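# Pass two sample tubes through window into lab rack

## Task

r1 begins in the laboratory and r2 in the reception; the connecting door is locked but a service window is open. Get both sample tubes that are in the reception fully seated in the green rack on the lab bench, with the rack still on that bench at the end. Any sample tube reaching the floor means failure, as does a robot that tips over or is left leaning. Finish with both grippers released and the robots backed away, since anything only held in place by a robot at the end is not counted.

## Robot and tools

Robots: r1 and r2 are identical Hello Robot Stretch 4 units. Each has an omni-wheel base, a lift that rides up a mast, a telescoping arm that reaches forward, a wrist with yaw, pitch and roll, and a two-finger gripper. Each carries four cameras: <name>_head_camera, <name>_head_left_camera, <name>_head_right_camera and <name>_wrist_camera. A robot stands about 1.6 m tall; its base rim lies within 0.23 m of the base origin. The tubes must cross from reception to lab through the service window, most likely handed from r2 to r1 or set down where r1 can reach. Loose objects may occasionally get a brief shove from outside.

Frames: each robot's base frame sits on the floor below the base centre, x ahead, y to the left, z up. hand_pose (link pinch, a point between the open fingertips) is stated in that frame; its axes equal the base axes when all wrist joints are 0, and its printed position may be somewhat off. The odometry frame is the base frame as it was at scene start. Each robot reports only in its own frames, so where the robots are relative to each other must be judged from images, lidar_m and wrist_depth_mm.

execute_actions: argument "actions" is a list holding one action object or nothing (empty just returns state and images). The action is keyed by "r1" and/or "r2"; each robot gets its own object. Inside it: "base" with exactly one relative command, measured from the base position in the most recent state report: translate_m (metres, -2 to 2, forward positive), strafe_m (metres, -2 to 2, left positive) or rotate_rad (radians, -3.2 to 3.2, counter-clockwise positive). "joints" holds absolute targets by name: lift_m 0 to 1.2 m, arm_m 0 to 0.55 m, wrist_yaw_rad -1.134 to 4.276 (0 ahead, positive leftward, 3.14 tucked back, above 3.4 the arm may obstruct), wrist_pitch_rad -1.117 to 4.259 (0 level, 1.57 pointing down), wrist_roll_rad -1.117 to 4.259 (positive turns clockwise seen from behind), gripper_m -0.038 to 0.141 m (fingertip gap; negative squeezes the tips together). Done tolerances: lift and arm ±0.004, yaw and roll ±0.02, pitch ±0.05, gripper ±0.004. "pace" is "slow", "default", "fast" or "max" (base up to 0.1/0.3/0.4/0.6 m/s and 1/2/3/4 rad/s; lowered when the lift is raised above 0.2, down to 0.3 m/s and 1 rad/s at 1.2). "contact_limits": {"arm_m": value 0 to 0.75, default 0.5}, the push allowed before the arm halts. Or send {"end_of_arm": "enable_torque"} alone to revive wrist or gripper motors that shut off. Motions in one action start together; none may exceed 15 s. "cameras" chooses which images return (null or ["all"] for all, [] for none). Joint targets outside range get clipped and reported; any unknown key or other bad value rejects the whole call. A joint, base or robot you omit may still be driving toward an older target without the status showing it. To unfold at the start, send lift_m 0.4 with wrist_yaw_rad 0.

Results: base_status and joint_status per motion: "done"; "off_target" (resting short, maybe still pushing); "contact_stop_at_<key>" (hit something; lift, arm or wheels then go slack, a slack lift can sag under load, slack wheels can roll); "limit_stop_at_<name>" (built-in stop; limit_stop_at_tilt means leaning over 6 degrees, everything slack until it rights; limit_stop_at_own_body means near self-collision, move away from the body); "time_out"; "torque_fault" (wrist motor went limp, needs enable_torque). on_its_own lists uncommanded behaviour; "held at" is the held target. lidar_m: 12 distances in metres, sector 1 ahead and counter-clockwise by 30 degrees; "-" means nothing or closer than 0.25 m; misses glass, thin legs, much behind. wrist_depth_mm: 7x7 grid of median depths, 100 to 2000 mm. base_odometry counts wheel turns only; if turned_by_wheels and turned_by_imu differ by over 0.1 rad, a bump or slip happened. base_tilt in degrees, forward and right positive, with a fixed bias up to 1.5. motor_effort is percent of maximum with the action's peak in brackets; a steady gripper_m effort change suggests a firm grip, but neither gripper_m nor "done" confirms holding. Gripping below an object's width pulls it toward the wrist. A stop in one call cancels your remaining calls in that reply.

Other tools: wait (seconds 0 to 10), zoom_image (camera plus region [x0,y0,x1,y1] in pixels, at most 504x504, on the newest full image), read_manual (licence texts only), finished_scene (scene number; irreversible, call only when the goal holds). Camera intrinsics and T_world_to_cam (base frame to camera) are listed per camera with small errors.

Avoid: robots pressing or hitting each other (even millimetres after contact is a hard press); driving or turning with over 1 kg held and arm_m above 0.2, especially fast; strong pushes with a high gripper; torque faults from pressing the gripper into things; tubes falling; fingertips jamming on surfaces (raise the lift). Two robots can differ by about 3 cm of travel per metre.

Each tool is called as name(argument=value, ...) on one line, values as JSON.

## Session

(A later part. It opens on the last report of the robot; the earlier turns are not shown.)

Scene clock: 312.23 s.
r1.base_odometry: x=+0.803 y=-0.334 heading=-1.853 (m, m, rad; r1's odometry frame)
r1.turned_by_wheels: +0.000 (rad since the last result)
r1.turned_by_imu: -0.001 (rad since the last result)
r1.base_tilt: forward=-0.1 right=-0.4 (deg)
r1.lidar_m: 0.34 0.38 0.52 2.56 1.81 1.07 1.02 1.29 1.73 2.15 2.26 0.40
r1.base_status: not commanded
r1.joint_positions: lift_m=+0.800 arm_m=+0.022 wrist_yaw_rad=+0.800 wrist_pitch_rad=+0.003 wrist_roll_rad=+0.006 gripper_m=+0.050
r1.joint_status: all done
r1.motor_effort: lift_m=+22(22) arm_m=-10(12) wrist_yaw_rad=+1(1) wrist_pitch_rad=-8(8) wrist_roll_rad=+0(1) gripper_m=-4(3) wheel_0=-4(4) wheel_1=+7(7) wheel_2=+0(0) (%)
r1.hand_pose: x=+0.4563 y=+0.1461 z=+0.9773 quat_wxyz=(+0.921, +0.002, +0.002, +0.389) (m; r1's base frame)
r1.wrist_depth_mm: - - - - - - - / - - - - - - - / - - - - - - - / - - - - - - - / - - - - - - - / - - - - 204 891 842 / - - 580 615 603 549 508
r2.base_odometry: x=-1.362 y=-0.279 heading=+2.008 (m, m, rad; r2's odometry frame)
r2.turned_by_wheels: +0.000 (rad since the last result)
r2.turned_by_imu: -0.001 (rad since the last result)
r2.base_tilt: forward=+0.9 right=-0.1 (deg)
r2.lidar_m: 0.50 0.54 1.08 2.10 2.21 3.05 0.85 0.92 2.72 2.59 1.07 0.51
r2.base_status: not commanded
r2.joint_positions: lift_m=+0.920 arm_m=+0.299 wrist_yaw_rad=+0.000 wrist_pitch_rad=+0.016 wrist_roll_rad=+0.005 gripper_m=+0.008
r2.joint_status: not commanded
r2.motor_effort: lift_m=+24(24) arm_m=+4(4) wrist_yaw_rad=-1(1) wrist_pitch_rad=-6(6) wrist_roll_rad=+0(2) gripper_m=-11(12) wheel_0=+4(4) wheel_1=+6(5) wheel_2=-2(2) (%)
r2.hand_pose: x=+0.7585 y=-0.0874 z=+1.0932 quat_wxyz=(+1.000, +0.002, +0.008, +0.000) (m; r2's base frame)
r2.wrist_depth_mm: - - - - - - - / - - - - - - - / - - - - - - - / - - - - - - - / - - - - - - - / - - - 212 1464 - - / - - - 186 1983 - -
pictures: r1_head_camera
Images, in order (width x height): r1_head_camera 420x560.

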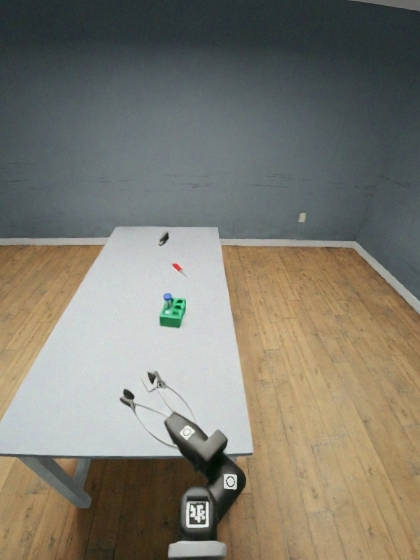

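execute_actions(actions=[{"r1":{"base":{"rotate_rad":3.143},"joints":{"lift_m":1.15,"arm_m":0.0}}}], cameras=[])

execute_actions(actions=[{"r1":{"base":{"strafe_m":-0.326},"joints":{"wrist_yaw_rad":0.0,"wrist_pitch_rad":0.7,"gripper_m":0.14}}}], cameras=[])

execute_actions(actions=[{"r1":{"base":{"translate_m":0.3},"joints":{"arm_m":0.15}},"r2":{"joints":{"arm_m":0.397,"lift_m":0.87},"pace":"slow"}}], cameras=["r1_wrist_camera","r1_head_camera"])

zoom_image(camera="r1_wrist_camera", region=[200,40,450,240])

Scene clock: 320.87 s.
r1.base_odometry: x=+0.803 y=-0.334 heading=+1.289 (m, m, rad; r1's odometry frame)
r1.turned_by_wheels: +3.142 (rad since the last result)
r1.turned_by_imu: +3.113 (rad since the last result)
r1.base_tilt: forward=+0.0 right=-0.4 (deg)
r1.lidar_m: 1.01 1.27 1.75 2.15 2.23 0.39 0.36 0.36 0.53 2.56 1.82 1.04
r1.base_status: done
r1.joint_positions: lift_m=+1.150 arm_m=+0.004 wrist_yaw_rad=+0.800 wrist_pitch_rad=+0.003 wrist_roll_rad=+0.006 gripper_m=+0.050
r1.joint_status: all done
joint sent to its limit — the command would take r1.arm_m past its lower limit, so that joint was sent only as far as its limit.
r1.motor_effort: lift_m=+21(17) arm_m=-10(8) wrist_yaw_rad=+0(1) wrist_pitch_rad=-8(9) wrist_roll_rad=-1(1) gripper_m=-4(2) wheel_0=-5(8) wheel_1=-8(12) wheel_2=-1(11) (%)
r1.hand_pose: x=+0.4382 y=+0.1461 z=+1.3273 quat_wxyz=(+0.921, +0.002, +0.002, +0.389) (m; r1's base frame)
r1.wrist_depth_mm: 1808 - 1756 1366 1118 931 842 / 1921 - 1808 1366 1160 960 842 / 1808 - 1808 1366 1182 946 831 / 1921 - 1863 1366 1160 976 854 / 1863 - 1863 1397 1138 960 854 / 1808 - 1661 1397 203 976 854 / 1863 - 1708 1366 1138 931 854
r2.base_odometry: x=-1.362 y=-0.279 heading=+2.008 (m, m, rad; r2's odometry frame)
r2.turned_by_wheels: +0.000 (rad since the last result)
r2.turned_by_imu: -0.002 (rad since the last result)
r2.base_tilt: forward=+1.0 right=+0.0 (deg)
r2.lidar_m: 0.48 0.54 1.09 2.10 2.21 3.04 0.87 0.92 2.70 2.61 1.03 0.53
r2.base_status: not commanded
r2.joint_positions: lift_m=+0.920 arm_m=+0.299 wrist_yaw_rad=+0.000 wrist_pitch_rad=+0.016 wrist_roll_rad=+0.005 gripper_m=+0.008
r2.joint_status: not commanded
r2.motor_effort: lift_m=+24(24) arm_m=+5(5) wrist_yaw_rad=+0(0) wrist_pitch_rad=-6(6) wrist_roll_rad=+3(0) gripper_m=-12(13) wheel_0=+4(4) wheel_1=+5(6) wheel_2=-2(2) (%)
r2.hand_pose: x=+0.7585 y=-0.0874 z=+1.0932 quat_wxyz=(+1.000, +0.002, +0.008, +0.000) (m; r2's base frame)
r2.wrist_depth_mm: - - - - - - - / - - - - - - - / - - - - 1661 - - / - - - - - - - / - - - - - - - / - - - 213 - - - / - - - 185 - - -
pictures: none
No camera images: the call's "cameras" was empty. Leave "cameras" out to get every camera's image.

Scene clock: 323.27 s.
r1.base_odometry: x=+1.116 y=-0.424 heading=+1.289 (m, m, rad; r1's odometry frame)
r1.turned_by_wheels: +0.000 (rad since the last result)
r1.turned_by_imu: -0.001 (rad since the last result)
r1.base_tilt: forward=-0.1 right=-0.3 (deg)
r1.lidar_m: 1.01 1.08 1.77 2.47 0.55 0.37 0.34 0.37 2.34 2.24 1.81 1.05
r1.base_status: done
r1.joint_positions: lift_m=+1.150 arm_m=+0.004 wrist_yaw_rad=+0.000 wrist_pitch_rad=+0.702 wrist_roll_rad=+0.006 gripper_m=+0.140
r1.joint_status: all done
r1.motor_effort: lift_m=+21(21) arm_m=-10(10) wrist_yaw_rad=+0(6) wrist_pitch_rad=-5(6) wrist_roll_rad=+0(3) gripper_m=+0(1) wheel_0=+3(12) wheel_1=-5(17) wheel_2=+0(0) (%)
r1.hand_pose: x=+0.3949 y=-0.0874 z=+1.1419 quat_wxyz=(+0.939, +0.003, +0.344, -0.001) (m; r1's base frame)
r1.wrist_depth_mm: 946 991 - - - 1118 976 / 1042 1060 1118 1025 1025 1025 1098 / 1160 1118 960 946 1182 1205 1205 / 1308 1308 1336 1308 1308 1366 1336 / 1464 1464 1499 1499 1499 1499 1576 / 1618 1576 1537 1576 1537 198 1499 / 1464 1430 1397 151 1366 1308 1308
r2.base_odometry: x=-1.362 y=-0.279 heading=+2.008 (m, m, rad; r2's odometry frame)
r2.turned_by_wheels: +0.000 (rad since the last result)
r2.turned_by_imu: -0.001 (rad since the last result)
r2.base_tilt: forward=+0.8 right=+0.0 (deg)
r2.lidar_m: 0.51 0.55 1.08 2.10 2.19 3.07 0.85 0.92 2.70 2.60 1.06 0.51
r2.base_status: not commanded
r2.joint_positions: lift_m=+0.920 arm_m=+0.299 wrist_yaw_rad=+0.000 wrist_pitch_rad=+0.016 wrist_roll_rad=+0.005 gripper_m=+0.008
r2.joint_status: not commanded
r2.motor_effort: lift_m=+24(24) arm_m=+5(5) wrist_yaw_rad=+0(0) wrist_pitch_rad=-6(8) wrist_roll_rad=+1(2) gripper_m=-9(9) wheel_0=+4(4) wheel_1=+6(6) wheel_2=-2(2) (%)
r2.hand_pose: x=+0.7585 y=-0.0874 z=+1.0932 quat_wxyz=(+1.000, +0.002, +0.008, +0.000) (m; r2's base frame)
r2.wrist_depth_mm: - - - - - - - / - - - - - - - / - - - - - - - / - - - - - - - / - - - - - - - / - - - 211 - - - / - - - 186 - - -
pictures: none
No camera images: the call's "cameras" was empty. Leave "cameras" out to get every camera's image.

Scene clock: 325.73 s.
r1.base_odometry: x=+1.199 y=-0.136 heading=+1.289 (m, m, rad; r1's odometry frame)
r1.turned_by_wheels: +0.001 (rad since the last result)
r1.turned_by_imu: -0.001 (rad since the last result)
r1.base_tilt: forward=+0.0 right=-0.3 (deg)
r1.lidar_m: 0.72 0.75 1.35 2.48 2.57 0.69 0.65 0.70 2.36 2.26 1.39 0.76
r1.base_status: done
r1.joint_positions: lift_m=+1.150 arm_m=+0.148 wrist_yaw_rad=+0.000 wrist_pitch_rad=+0.702 wrist_roll_rad=+0.006 gripper_m=+0.140
r1.joint_status: all done
r1.motor_effort: lift_m=+21(21) arm_m=+9(3) wrist_yaw_rad=+0(2) wrist_pitch_rad=-7(6) wrist_roll_rad=+1(1) gripper_m=+0(1) wheel_0=+3(9) wheel_1=+6(12) wheel_2=-1(11) (%)
r1.hand_pose: x=+0.5396 y=-0.0874 z=+1.1418 quat_wxyz=(+0.939, +0.003, +0.344, -0.001) (m; r1's base frame)
r1.wrist_depth_mm: 640 - - 831 - - - / 634 - - 976 - - - / 661 904 891 798 831 820 750 / 723 741 723 691 707 683 668 / 788 634 621 603 597 585 585 / 891 569 554 569 559 198 991 / 1118 1118 1118 151 1138 1182 1160
r2.base_odometry: x=-1.362 y=-0.279 heading=+2.008 (m, m, rad; r2's odometry frame)
r2.turned_by_wheels: +0.000 (rad since the last result)
r2.turned_by_imu: -0.001 (rad since the last result)
r2.base_tilt: forward=+0.8 right=+0.1 (deg)
r2.lidar_m: 0.51 0.54 1.07 2.09 2.20 3.09 0.87 0.91 2.72 2.62 1.03 0.52
r2.base_status: not commanded
r2.joint_positions: lift_m=+0.870 arm_m=+0.396 wrist_yaw_rad=+0.000 wrist_pitch_rad=+0.016 wrist_roll_rad=+0.005 gripper_m=+0.008
r2.joint_status: all done
r2.motor_effort: lift_m=+15(23) arm_m=+5(2) wrist_yaw_rad=+0(0) wrist_pitch_rad=-5(6) wrist_roll_rad=-3(0) gripper_m=-11(8) wheel_0=+4(4) wheel_1=+6(5) wheel_2=-2(2) (%)
r2.hand_pose: x=+0.8555 y=-0.0874 z=+1.0439 quat_wxyz=(+1.000, +0.002, +0.008, +0.000) (m; r2's base frame)
r2.wrist_depth_mm: - - - - - - - / - - - 891 - - - / - - - - - - - / - - - - - - - / - - - - - - - / - - - 212 1921 - - / - - - 185 - - -
pictures: r1_head_camera, r1_wrist_camera
camera_calibration (this result's frames):
r1_wrist_camera: T_world_to_cam=[[-0.0192699, -0.998734, -0.0464617, -0.0157924], [-0.653371, 0.047754, -0.75553, 1.27546], [0.756792, 0.0157978, -0.653464, 0.56253], [0, 0, 0, 1]] pos_world=[0.407327, -0.0855675, 1.33051]
Images, in order (width x height): r1_head_camera 420x560, r1_wrist_camera 616x392.

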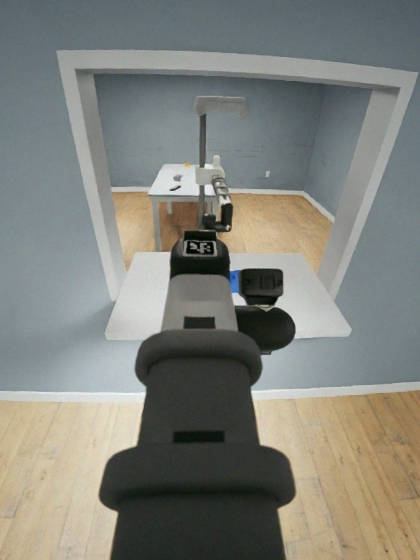

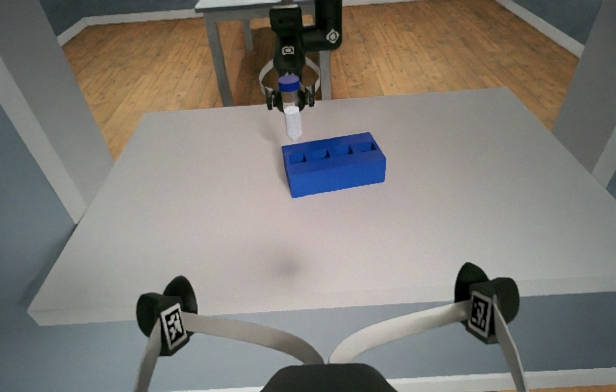

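Region (200, 40, 450, 240) of r1_wrist_camera's 616x392 image, scaled by 2.016; it fills the top 403 rows of this view, and the rest is white.

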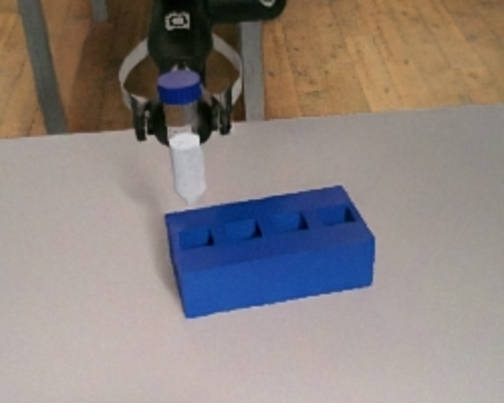

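execute_actions(actions=[{"r2":{"joints":{"arm_m":0.422,"lift_m":0.85},"base":{"strafe_m":0.006},"pace":"slow"}}], cameras=["r1_wrist_camera"])

zoom_image(camera="r1_wrist_camera", region=[200,40,450,240])

Scene clock: 331.27 s.
r1.base_odometry: x=+1.199 y=-0.136 heading=+1.289 (m, m, rad; r1's odometry frame)
r1.turned_by_wheels: +0.000 (rad since the last result)
r1.turned_by_imu: -0.001 (rad since the last result)
r1.base_tilt: forward=-0.2 right=-0.4 (deg)
r1.lidar_m: 0.69 0.73 1.34 2.48 2.58 0.70 0.63 0.70 2.33 2.28 1.38 0.76
r1.base_status: not commanded
r1.joint_positions: lift_m=+1.150 arm_m=+0.148 wrist_yaw_rad=+0.000 wrist_pitch_rad=+0.702 wrist_roll_rad=+0.006 gripper_m=+0.140
r1.joint_status: not commanded
r1.motor_effort: lift_m=+21(21) arm_m=+10(10) wrist_yaw_rad=+1(1) wrist_pitch_rad=-6(7) wrist_roll_rad=+0(1) gripper_m=-1(0) wheel_0=+2(2) wheel_1=+6(6) wheel_2=-1(1) (%)
r1.hand_pose: x=+0.5396 y=-0.0874 z=+1.1418 quat_wxyz=(+0.939, +0.003, +0.344, -0.001) (m; r1's base frame)
r1.wrist_depth_mm: 634 - - 809 - - - / 627 - - 842 - - - / 661 891 891 750 831 809 759 / 715 741 732 699 699 683 668 / 788 647 621 609 597 585 580 / 878 569 559 574 564 198 991 / 1118 1118 1118 151 1118 1182 1182
r2.base_odometry: x=-1.367 y=-0.282 heading=+2.008 (m, m, rad; r2's odometry frame)
r2.turned_by_wheels: +0.000 (rad since the last result)
r2.turned_by_imu: -0.001 (rad since the last result)
r2.base_tilt: forward=+0.7 right=-0.2 (deg)
r2.lidar_m: 0.51 0.53 1.05 2.10 2.20 3.06 0.85 0.91 2.71 2.61 1.05 0.53
r2.base_status: done
r2.joint_positions: lift_m=+0.850 arm_m=+0.421 wrist_yaw_rad=+0.000 wrist_pitch_rad=+0.016 wrist_roll_rad=+0.005 gripper_m=+0.008
r2.joint_status: all done
r2.motor_effort: lift_m=+16(15) arm_m=+5(5) wrist_yaw_rad=+0(0) wrist_pitch_rad=-6(6) wrist_roll_rad=+2(1) gripper_m=-12(13) wheel_0=-4(7) wheel_1=+4(7) wheel_2=+0(0) (%)
r2.hand_pose: x=+0.8805 y=-0.0874 z=+1.0239 quat_wxyz=(+1.000, +0.002, +0.008, +0.000) (m; r2's base frame)
r2.wrist_depth_mm: - - - - - - - / - - - 854 - - - / - - - - - - - / - - - - - - - / - - - - - - - / - - - 211 1921 - - / - - - 186 1160 - -
pictures: r1_wrist_camera
camera_calibration (this result's frames):
r1_wrist_camera: T_world_to_cam=[[-0.0192699, -0.998734, -0.0464617, -0.0157924], [-0.653371, 0.047754, -0.75553, 1.27546], [0.756792, 0.0157977, -0.653464, 0.562529], [0, 0, 0, 1]] pos_world=[0.407327, -0.0855675, 1.33051]
Images, in order (width x height): r1_wrist_camera 616x392.

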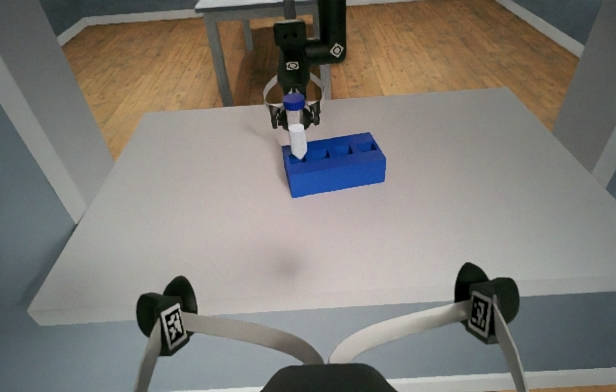

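Region (200, 40, 450, 240) of r1_wrist_camera's 616x392 image, scaled by 2.016; it fills the top 403 rows of this view, and the rest is white.

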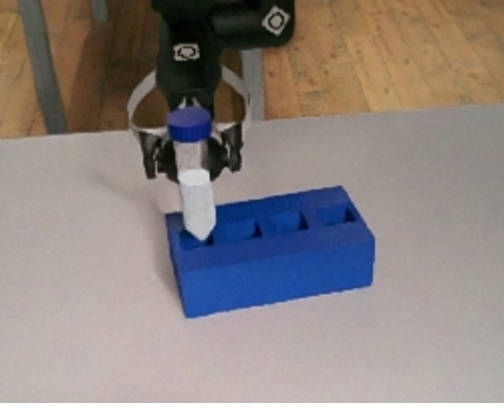

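execute_actions(actions=[{"r2":{"joints":{"arm_m":0.412},"base":{"strafe_m":-0.004},"pace":"slow"}}], cameras=[])

execute_actions(actions=[{"r2":{"joints":{"lift_m":0.822},"pace":"slow"}}], cameras=["r1_wrist_camera"])

zoom_image(camera="r1_wrist_camera", region=[200,40,450,240])

Scene clock: 335.33 s.
r1.base_odometry: x=+1.199 y=-0.136 heading=+1.289 (m, m, rad; r1's odometry frame)
r1.turned_by_wheels: +0.000 (rad since the last result)
r1.turned_by_imu: -0.001 (rad since the last result)
r1.base_tilt: forward=+0.0 right=-0.4 (deg)
r1.lidar_m: 0.70 0.74 1.31 2.49 2.58 0.70 0.64 0.70 2.33 2.25 1.39 0.73
r1.base_status: not commanded
r1.joint_positions: lift_m=+1.150 arm_m=+0.148 wrist_yaw_rad=+0.000 wrist_pitch_rad=+0.702 wrist_roll_rad=+0.006 gripper_m=+0.140
r1.joint_status: not commanded
r1.motor_effort: lift_m=+21(21) arm_m=+10(9) wrist_yaw_rad=+1(1) wrist_pitch_rad=-7(6) wrist_roll_rad=+1(0) gripper_m=+0(1) wheel_0=+3(3) wheel_1=+6(6) wheel_2=-1(1) (%)
r1.hand_pose: x=+0.5396 y=-0.0874 z=+1.1418 quat_wxyz=(+0.939, +0.003, +0.344, -0.001) (m; r1's base frame)
r1.wrist_depth_mm: 634 - - 820 - - - / 634 - - 831 - - - / 654 904 878 750 831 809 750 / 707 750 741 699 699 676 668 / 788 634 621 615 603 585 580 / 878 564 554 574 559 198 991 / 1098 1098 1160 151 1118 1182 1205
r2.base_odometry: x=-1.364 y=-0.280 heading=+2.008 (m, m, rad; r2's odometry frame)
r2.turned_by_wheels: +0.000 (rad since the last result)
r2.turned_by_imu: -0.001 (rad since the last result)
r2.base_tilt: forward=+0.7 right=+0.0 (deg)
r2.lidar_m: 0.50 0.55 1.09 2.11 2.23 3.03 0.87 0.89 2.70 2.63 1.04 0.51
r2.base_status: done
r2.joint_positions: lift_m=+0.850 arm_m=+0.413 wrist_yaw_rad=+0.000 wrist_pitch_rad=+0.016 wrist_roll_rad=+0.005 gripper_m=+0.008
r2.joint_status: all done
r2.motor_effort: lift_m=+16(16) arm_m=-5(6) wrist_yaw_rad=+0(0) wrist_pitch_rad=-7(6) wrist_roll_rad=+0(0) gripper_m=-9(8) wheel_0=+6(6) wheel_1=-6(8) wheel_2=+0(1) (%)
r2.hand_pose: x=+0.8722 y=-0.0874 z=+1.0239 quat_wxyz=(+1.000, +0.002, +0.008, +0.000) (m; r2's base frame)
r2.wrist_depth_mm: - - - - - - - / - - - 842 - - - / - - - - - - - / - - - - - - - / - - - - - - - / - - - 211 1921 - - / - - 439 186 439 - -
pictures: none
No camera images: the call's "cameras" was empty. Leave "cameras" out to get every camera's image.

Scene clock: 336.37 s.
r1.base_odometry: x=+1.199 y=-0.136 heading=+1.289 (m, m, rad; r1's odometry frame)
r1.turned_by_wheels: +0.000 (rad since the last result)
r1.turned_by_imu: +0.000 (rad since the last result)
r1.base_tilt: forward=+0.1 right=-0.3 (deg)
r1.lidar_m: 0.71 0.76 1.34 2.47 2.60 0.67 0.66 0.70 2.33 2.24 1.38 0.78
r1.base_status: not commanded
r1.joint_positions: lift_m=+1.150 arm_m=+0.148 wrist_yaw_rad=+0.000 wrist_pitch_rad=+0.702 wrist_roll_rad=+0.006 gripper_m=+0.140
r1.joint_status: not commanded
r1.motor_effort: lift_m=+21(21) arm_m=+10(9) wrist_yaw_rad=+0(1) wrist_pitch_rad=-6(6) wrist_roll_rad=+0(1) gripper_m=-2(1) wheel_0=+2(3) wheel_1=+6(6) wheel_2=-1(1) (%)
r1.hand_pose: x=+0.5396 y=-0.0874 z=+1.1418 quat_wxyz=(+0.939, +0.003, +0.344, -0.001) (m; r1's base frame)
r1.wrist_depth_mm: 640 - - - - - - / 640 - - 960 - - - / 654 904 878 741 842 820 759 / 715 759 723 699 691 683 676 / 778 640 621 609 597 585 580 / 904 569 559 580 559 198 1008 / 1078 1118 1138 150 1118 1160 1205
r2.base_odometry: x=-1.364 y=-0.280 heading=+2.008 (m, m, rad; r2's odometry frame)
r2.turned_by_wheels: +0.000 (rad since the last result)
r2.turned_by_imu: +0.000 (rad since the last result)
r2.base_tilt: forward=+0.8 right=-0.2 (deg)
r2.lidar_m: 0.49 0.54 1.07 2.09 2.20 3.02 0.86 0.92 2.70 2.61 1.06 0.53
r2.base_status: not commanded
r2.joint_positions: lift_m=+0.822 arm_m=+0.413 wrist_yaw_rad=+0.000 wrist_pitch_rad=+0.016 wrist_roll_rad=+0.005 gripper_m=+0.008
r2.joint_status: all done
r2.motor_effort: lift_m=+16(16) arm_m=-4(5) wrist_yaw_rad=+0(0) wrist_pitch_rad=-5(6) wrist_roll_rad=+2(0) gripper_m=-13(9) wheel_0=+5(6) wheel_1=-5(6) wheel_2=+0(0) (%)
r2.hand_pose: x=+0.8721 y=-0.0874 z=+0.9959 quat_wxyz=(+1.000, +0.002, +0.008, +0.000) (m; r2's base frame)
r2.wrist_depth_mm: - - - 1160 - - - / - - - 842 - - - / - - - - - - - / - - - - - - - / - - - - - - - / - - - 211 1921 - - / 424 402 384 186 379 394 415
pictures: r1_wrist_camera
camera_calibration (this result's frames):
r1_wrist_camera: T_world_to_cam=[[-0.01927, -0.998734, -0.0464617, -0.0157923], [-0.653371, 0.0477542, -0.75553, 1.27546], [0.756792, 0.0157976, -0.653464, 0.562529], [0, 0, 0, 1]] pos_world=[0.407327, -0.0855675, 1.33051]
Images, in order (width x height): r1_wrist_camera 616x392.

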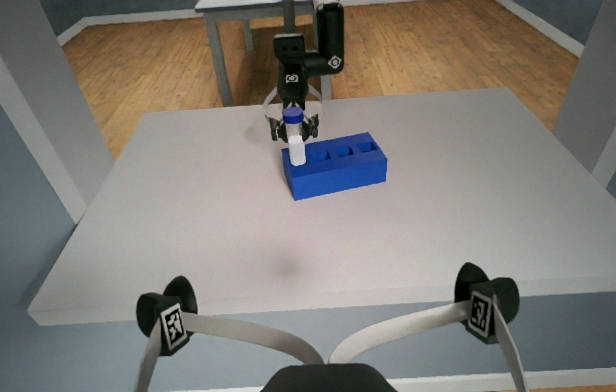

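Region (200, 40, 450, 240) of r1_wrist_camera's 616x392 image, scaled by 2.016; it fills the top 403 rows of this view, and the rest is white.

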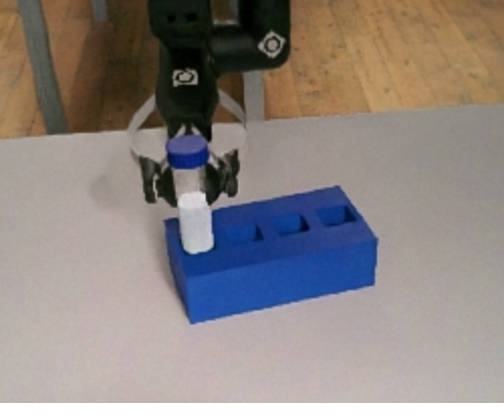

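In. Lower, release, retreat; r1 prepares.

execute_actions(actions=[{"r2":{"joints":{"lift_m":0.802},"pace":"slow"}}], cameras=[])

execute_actions(actions=[{"r2":{"joints":{"gripper_m":0.06}},"r1":{"base":{"strafe_m":0.03},"joints":{"lift_m":0.80,"wrist_pitch_rad":0,"arm_m":0.01,"gripper_m":0.06}}}], cameras=[])

execute_actions(actions=[{"r2":{"joints":{"arm_m":0.0},"base":{"translate_m":-0.3}},"r1":{"base":{"translate_m":0.25},"joints":{"arm_m":0.13,"lift_m":0.788}}}], cameras=["r1_wrist_camera","r1_head_camera"])

Scene clock: 340.27 s.
r1.base_odometry: x=+1.199 y=-0.136 heading=+1.289 (m, m, rad; r1's odometry frame)
r1.turned_by_wheels: +0.000 (rad since the last result)
r1.turned_by_imu: -0.001 (rad since the last result)
r1.base_tilt: forward=+0.0 right=-0.5 (deg)
r1.lidar_m: 0.72 0.71 1.33 2.48 2.60 0.70 0.66 0.68 2.36 2.25 1.38 0.75
r1.base_status: not commanded
r1.joint_positions: lift_m=+1.150 arm_m=+0.148 wrist_yaw_rad=+0.000 wrist_pitch_rad=+0.702 wrist_roll_rad=+0.006 gripper_m=+0.140
r1.joint_status: not commanded
r1.motor_effort: lift_m=+21(21) arm_m=+9(9) wrist_yaw_rad=+1(1) wrist_pitch_rad=-6(7) wrist_roll_rad=-1(1) gripper_m=+1(0) wheel_0=+2(3) wheel_1=+6(6) wheel_2=-1(1) (%)
r1.hand_pose: x=+0.5396 y=-0.0874 z=+1.1418 quat_wxyz=(+0.939, +0.003, +0.344, -0.001) (m; r1's base frame)
r1.wrist_depth_mm: 640 - - - - - - / 627 - - 866 - - - / 647 904 878 732 831 809 750 / 723 759 723 691 699 683 668 / 788 634 615 609 609 591 580 / 891 559 554 574 559 198 1008 / 1098 1098 1138 151 1138 1160 1182
r2.base_odometry: x=-1.364 y=-0.280 heading=+2.008 (m, m, rad; r2's odometry frame)
r2.turned_by_wheels: +0.000 (rad since the last result)
r2.turned_by_imu: -0.001 (rad since the last result)
r2.base_tilt: forward=+0.9 right=-0.1 (deg)
r2.lidar_m: 0.52 0.52 1.06 2.10 2.19 3.04 0.85 0.92 2.70 2.61 1.03 0.54
r2.base_status: not commanded
r2.joint_positions: lift_m=+0.802 arm_m=+0.413 wrist_yaw_rad=+0.000 wrist_pitch_rad=+0.016 wrist_roll_rad=+0.005 gripper_m=+0.008
r2.joint_status: all done
r2.motor_effort: lift_m=+16(16) arm_m=-4(4) wrist_yaw_rad=+0(0) wrist_pitch_rad=-6(6) wrist_roll_rad=+0(0) gripper_m=-13(9) wheel_0=+5(6) wheel_1=-6(5) wheel_2=+0(0) (%)
r2.hand_pose: x=+0.8721 y=-0.0874 z=+0.9759 quat_wxyz=(+1.000, +0.002, +0.008, +0.000) (m; r2's base frame)
r2.wrist_depth_mm: - - - 1098 - - - / - - - 854 - - - / - - - - - - - / - - - - - - - / - - - - - - - / - - - 212 1983 - - / 377 357 231 186 338 351 370
pictures: none
No camera images: the call's "cameras" was empty. Leave "cameras" out to get every camera's image.

Scene clock: 342.73 s.
r1.base_odometry: x=+1.170 y=-0.128 heading=+1.290 (m, m, rad; r1's odometry frame)
r1.turned_by_wheels: +0.000 (rad since the last result)
r1.turned_by_imu: +0.000 (rad since the last result)
r1.base_tilt: forward=-0.1 right=-0.4 (deg)
r1.lidar_m: 0.71 0.75 1.30 2.45 2.55 0.71 0.63 0.68 2.34 2.29 1.37 0.75
r1.base_status: done
r1.joint_positions: lift_m=+0.800 arm_m=+0.012 wrist_yaw_rad=+0.000 wrist_pitch_rad=+0.003 wrist_roll_rad=+0.006 gripper_m=+0.060
r1.joint_status: all done
r1.motor_effort: lift_m=+17(17) arm_m=-10(15) wrist_yaw_rad=+1(0) wrist_pitch_rad=-9(11) wrist_roll_rad=+0(1) gripper_m=-3(3) wheel_0=-1(9) wheel_1=+4(13) wheel_2=+0(1) (%)
r1.hand_pose: x=+0.4711 y=-0.0875 z=+0.9776 quat_wxyz=(+1.000, +0.003, +0.001, +0.000) (m; r1's base frame)
r1.wrist_depth_mm: 723 - - - - - 809 / 723 - - - - - 820 / 723 854 - - - - 831 / 715 842 - 1618 - - 820 / 723 831 - 891 878 960 788 / 732 621 224 569 202 525 508 / 504 496 496 161 723 492 715
r2.base_odometry: x=-1.364 y=-0.280 heading=+2.008 (m, m, rad; r2's odometry frame)
r2.turned_by_wheels: +0.000 (rad since the last result)
r2.turned_by_imu: -0.001 (rad since the last result)
r2.base_tilt: forward=+0.9 right=-0.1 (deg)
r2.lidar_m: 0.51 0.52 1.05 2.10 2.21 3.04 0.88 0.91 2.70 2.58 1.04 0.51
r2.base_status: not commanded
r2.joint_positions: lift_m=+0.802 arm_m=+0.413 wrist_yaw_rad=+0.000 wrist_pitch_rad=+0.016 wrist_roll_rad=+0.005 gripper_m=+0.060
r2.joint_status: all done
r2.motor_effort: lift_m=+15(15) arm_m=-4(5) wrist_yaw_rad=+0(0) wrist_pitch_rad=-6(5) wrist_roll_rad=+1(0) gripper_m=-3(12) wheel_0=+5(5) wheel_1=-6(6) wheel_2=+0(0) (%)
r2.hand_pose: x=+0.8721 y=-0.0874 z=+0.9759 quat_wxyz=(+1.000, +0.002, +0.008, +0.000) (m; r2's base frame)
r2.wrist_depth_mm: - - - 1182 - - - / - - - - - - - / - - - - - - - / - - - 1255 - - - / - - - 1863 - - - / - - 206 1229 210 - - / 375 359 366 151 362 353 370
pictures: none
No camera images: the call's "cameras" was empty. Leave "cameras" out to get every camera's image.

Scene clock: 345.20 s.
r1.base_odometry: x=+1.239 y=+0.112 heading=+1.291 (m, m, rad; r1's odometry frame)
r1.turned_by_wheels: +0.001 (rad since the last result)
r1.turned_by_imu: -0.001 (rad since the last result)
r1.base_tilt: forward=+0.0 right=-0.4 (deg)
r1.lidar_m: 0.45 0.50 0.98 2.47 2.57 0.96 0.88 0.97 2.36 2.29 0.69 0.52
r1.base_status: done
r1.joint_positions: lift_m=+0.788 arm_m=+0.128 wrist_yaw_rad=+0.000 wrist_pitch_rad=+0.003 wrist_roll_rad=+0.006 gripper_m=+0.060
r1.joint_status: all done
r1.motor_effort: lift_m=+17(18) arm_m=+10(10) wrist_yaw_rad=+1(1) wrist_pitch_rad=-8(9) wrist_roll_rad=+1(1) gripper_m=-3(5) wheel_0=+5(7) wheel_1=+8(12) wheel_2=-2(11) (%)
r1.hand_pose: x=+0.5877 y=-0.0874 z=+0.9657 quat_wxyz=(+1.000, +0.003, +0.001, +0.000) (m; r1's base frame)
r1.wrist_depth_mm: - - - - - - - / - - - - - - - / - - - - - - - / - - - - - - - / - - - - - - - / - 569 224 370 202 404 469 / 387 373 322 161 324 300 329
r2.base_odometry: x=-1.237 y=-0.552 heading=+2.007 (m, m, rad; r2's odometry frame)
r2.turned_by_wheels: +0.000 (rad since the last result)
r2.turned_by_imu: +0.000 (rad since the last result)
r2.base_tilt: forward=+0.9 right=-0.1 (deg)
r2.lidar_m: 0.80 0.84 1.51 2.11 2.23 3.08 0.55 0.58 0.84 2.55 1.45 0.84
r2.base_status: done
r2.joint_positions: lift_m=+0.802 arm_m=+0.001 wrist_yaw_rad=+0.000 wrist_pitch_rad=+0.016 wrist_roll_rad=+0.005 gripper_m=+0.060
r2.joint_status: all done
r2.motor_effort: lift_m=+16(16) arm_m=-4(6) wrist_yaw_rad=+1(2) wrist_pitch_rad=-6(5) wrist_roll_rad=-1(1) gripper_m=-3(4) wheel_0=-4(8) wheel_1=-3(8) wheel_2=+2(11) (%)
r2.hand_pose: x=+0.4601 y=-0.0875 z=+0.9759 quat_wxyz=(+1.000, +0.002, +0.008, +0.000) (m; r2's base frame)
r2.wrist_depth_mm: 820 - - - - 820 809 / 831 - - - - 831 809 / 831 - - - - 809 820 / 820 - - - - 831 798 / 820 - - 1008 - 820 809 / 621 634 206 585 210 621 809 / 820 809 809 151 809 798 798
pictures: r1_head_camera, r1_wrist_camera
camera_calibration (this result's frames):
r1_wrist_camera: T_world_to_cam=[[0.0151317, -0.998731, -0.0480382, -0.041752], [-0.0137613, 0.0478311, -0.998761, 1.03281], [0.999791, 0.015774, -0.01302, -0.350309], [0, 0, 0, 1]] pos_world=[0.36508, -0.0855736, 1.02496]
Images, in order (width x height): r1_head_camera 420x560, r1_wrist_camera 616x392.

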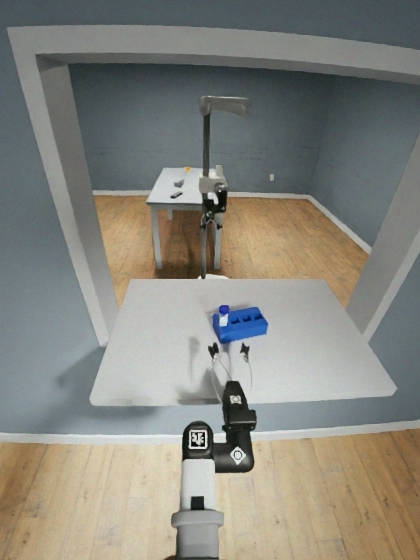

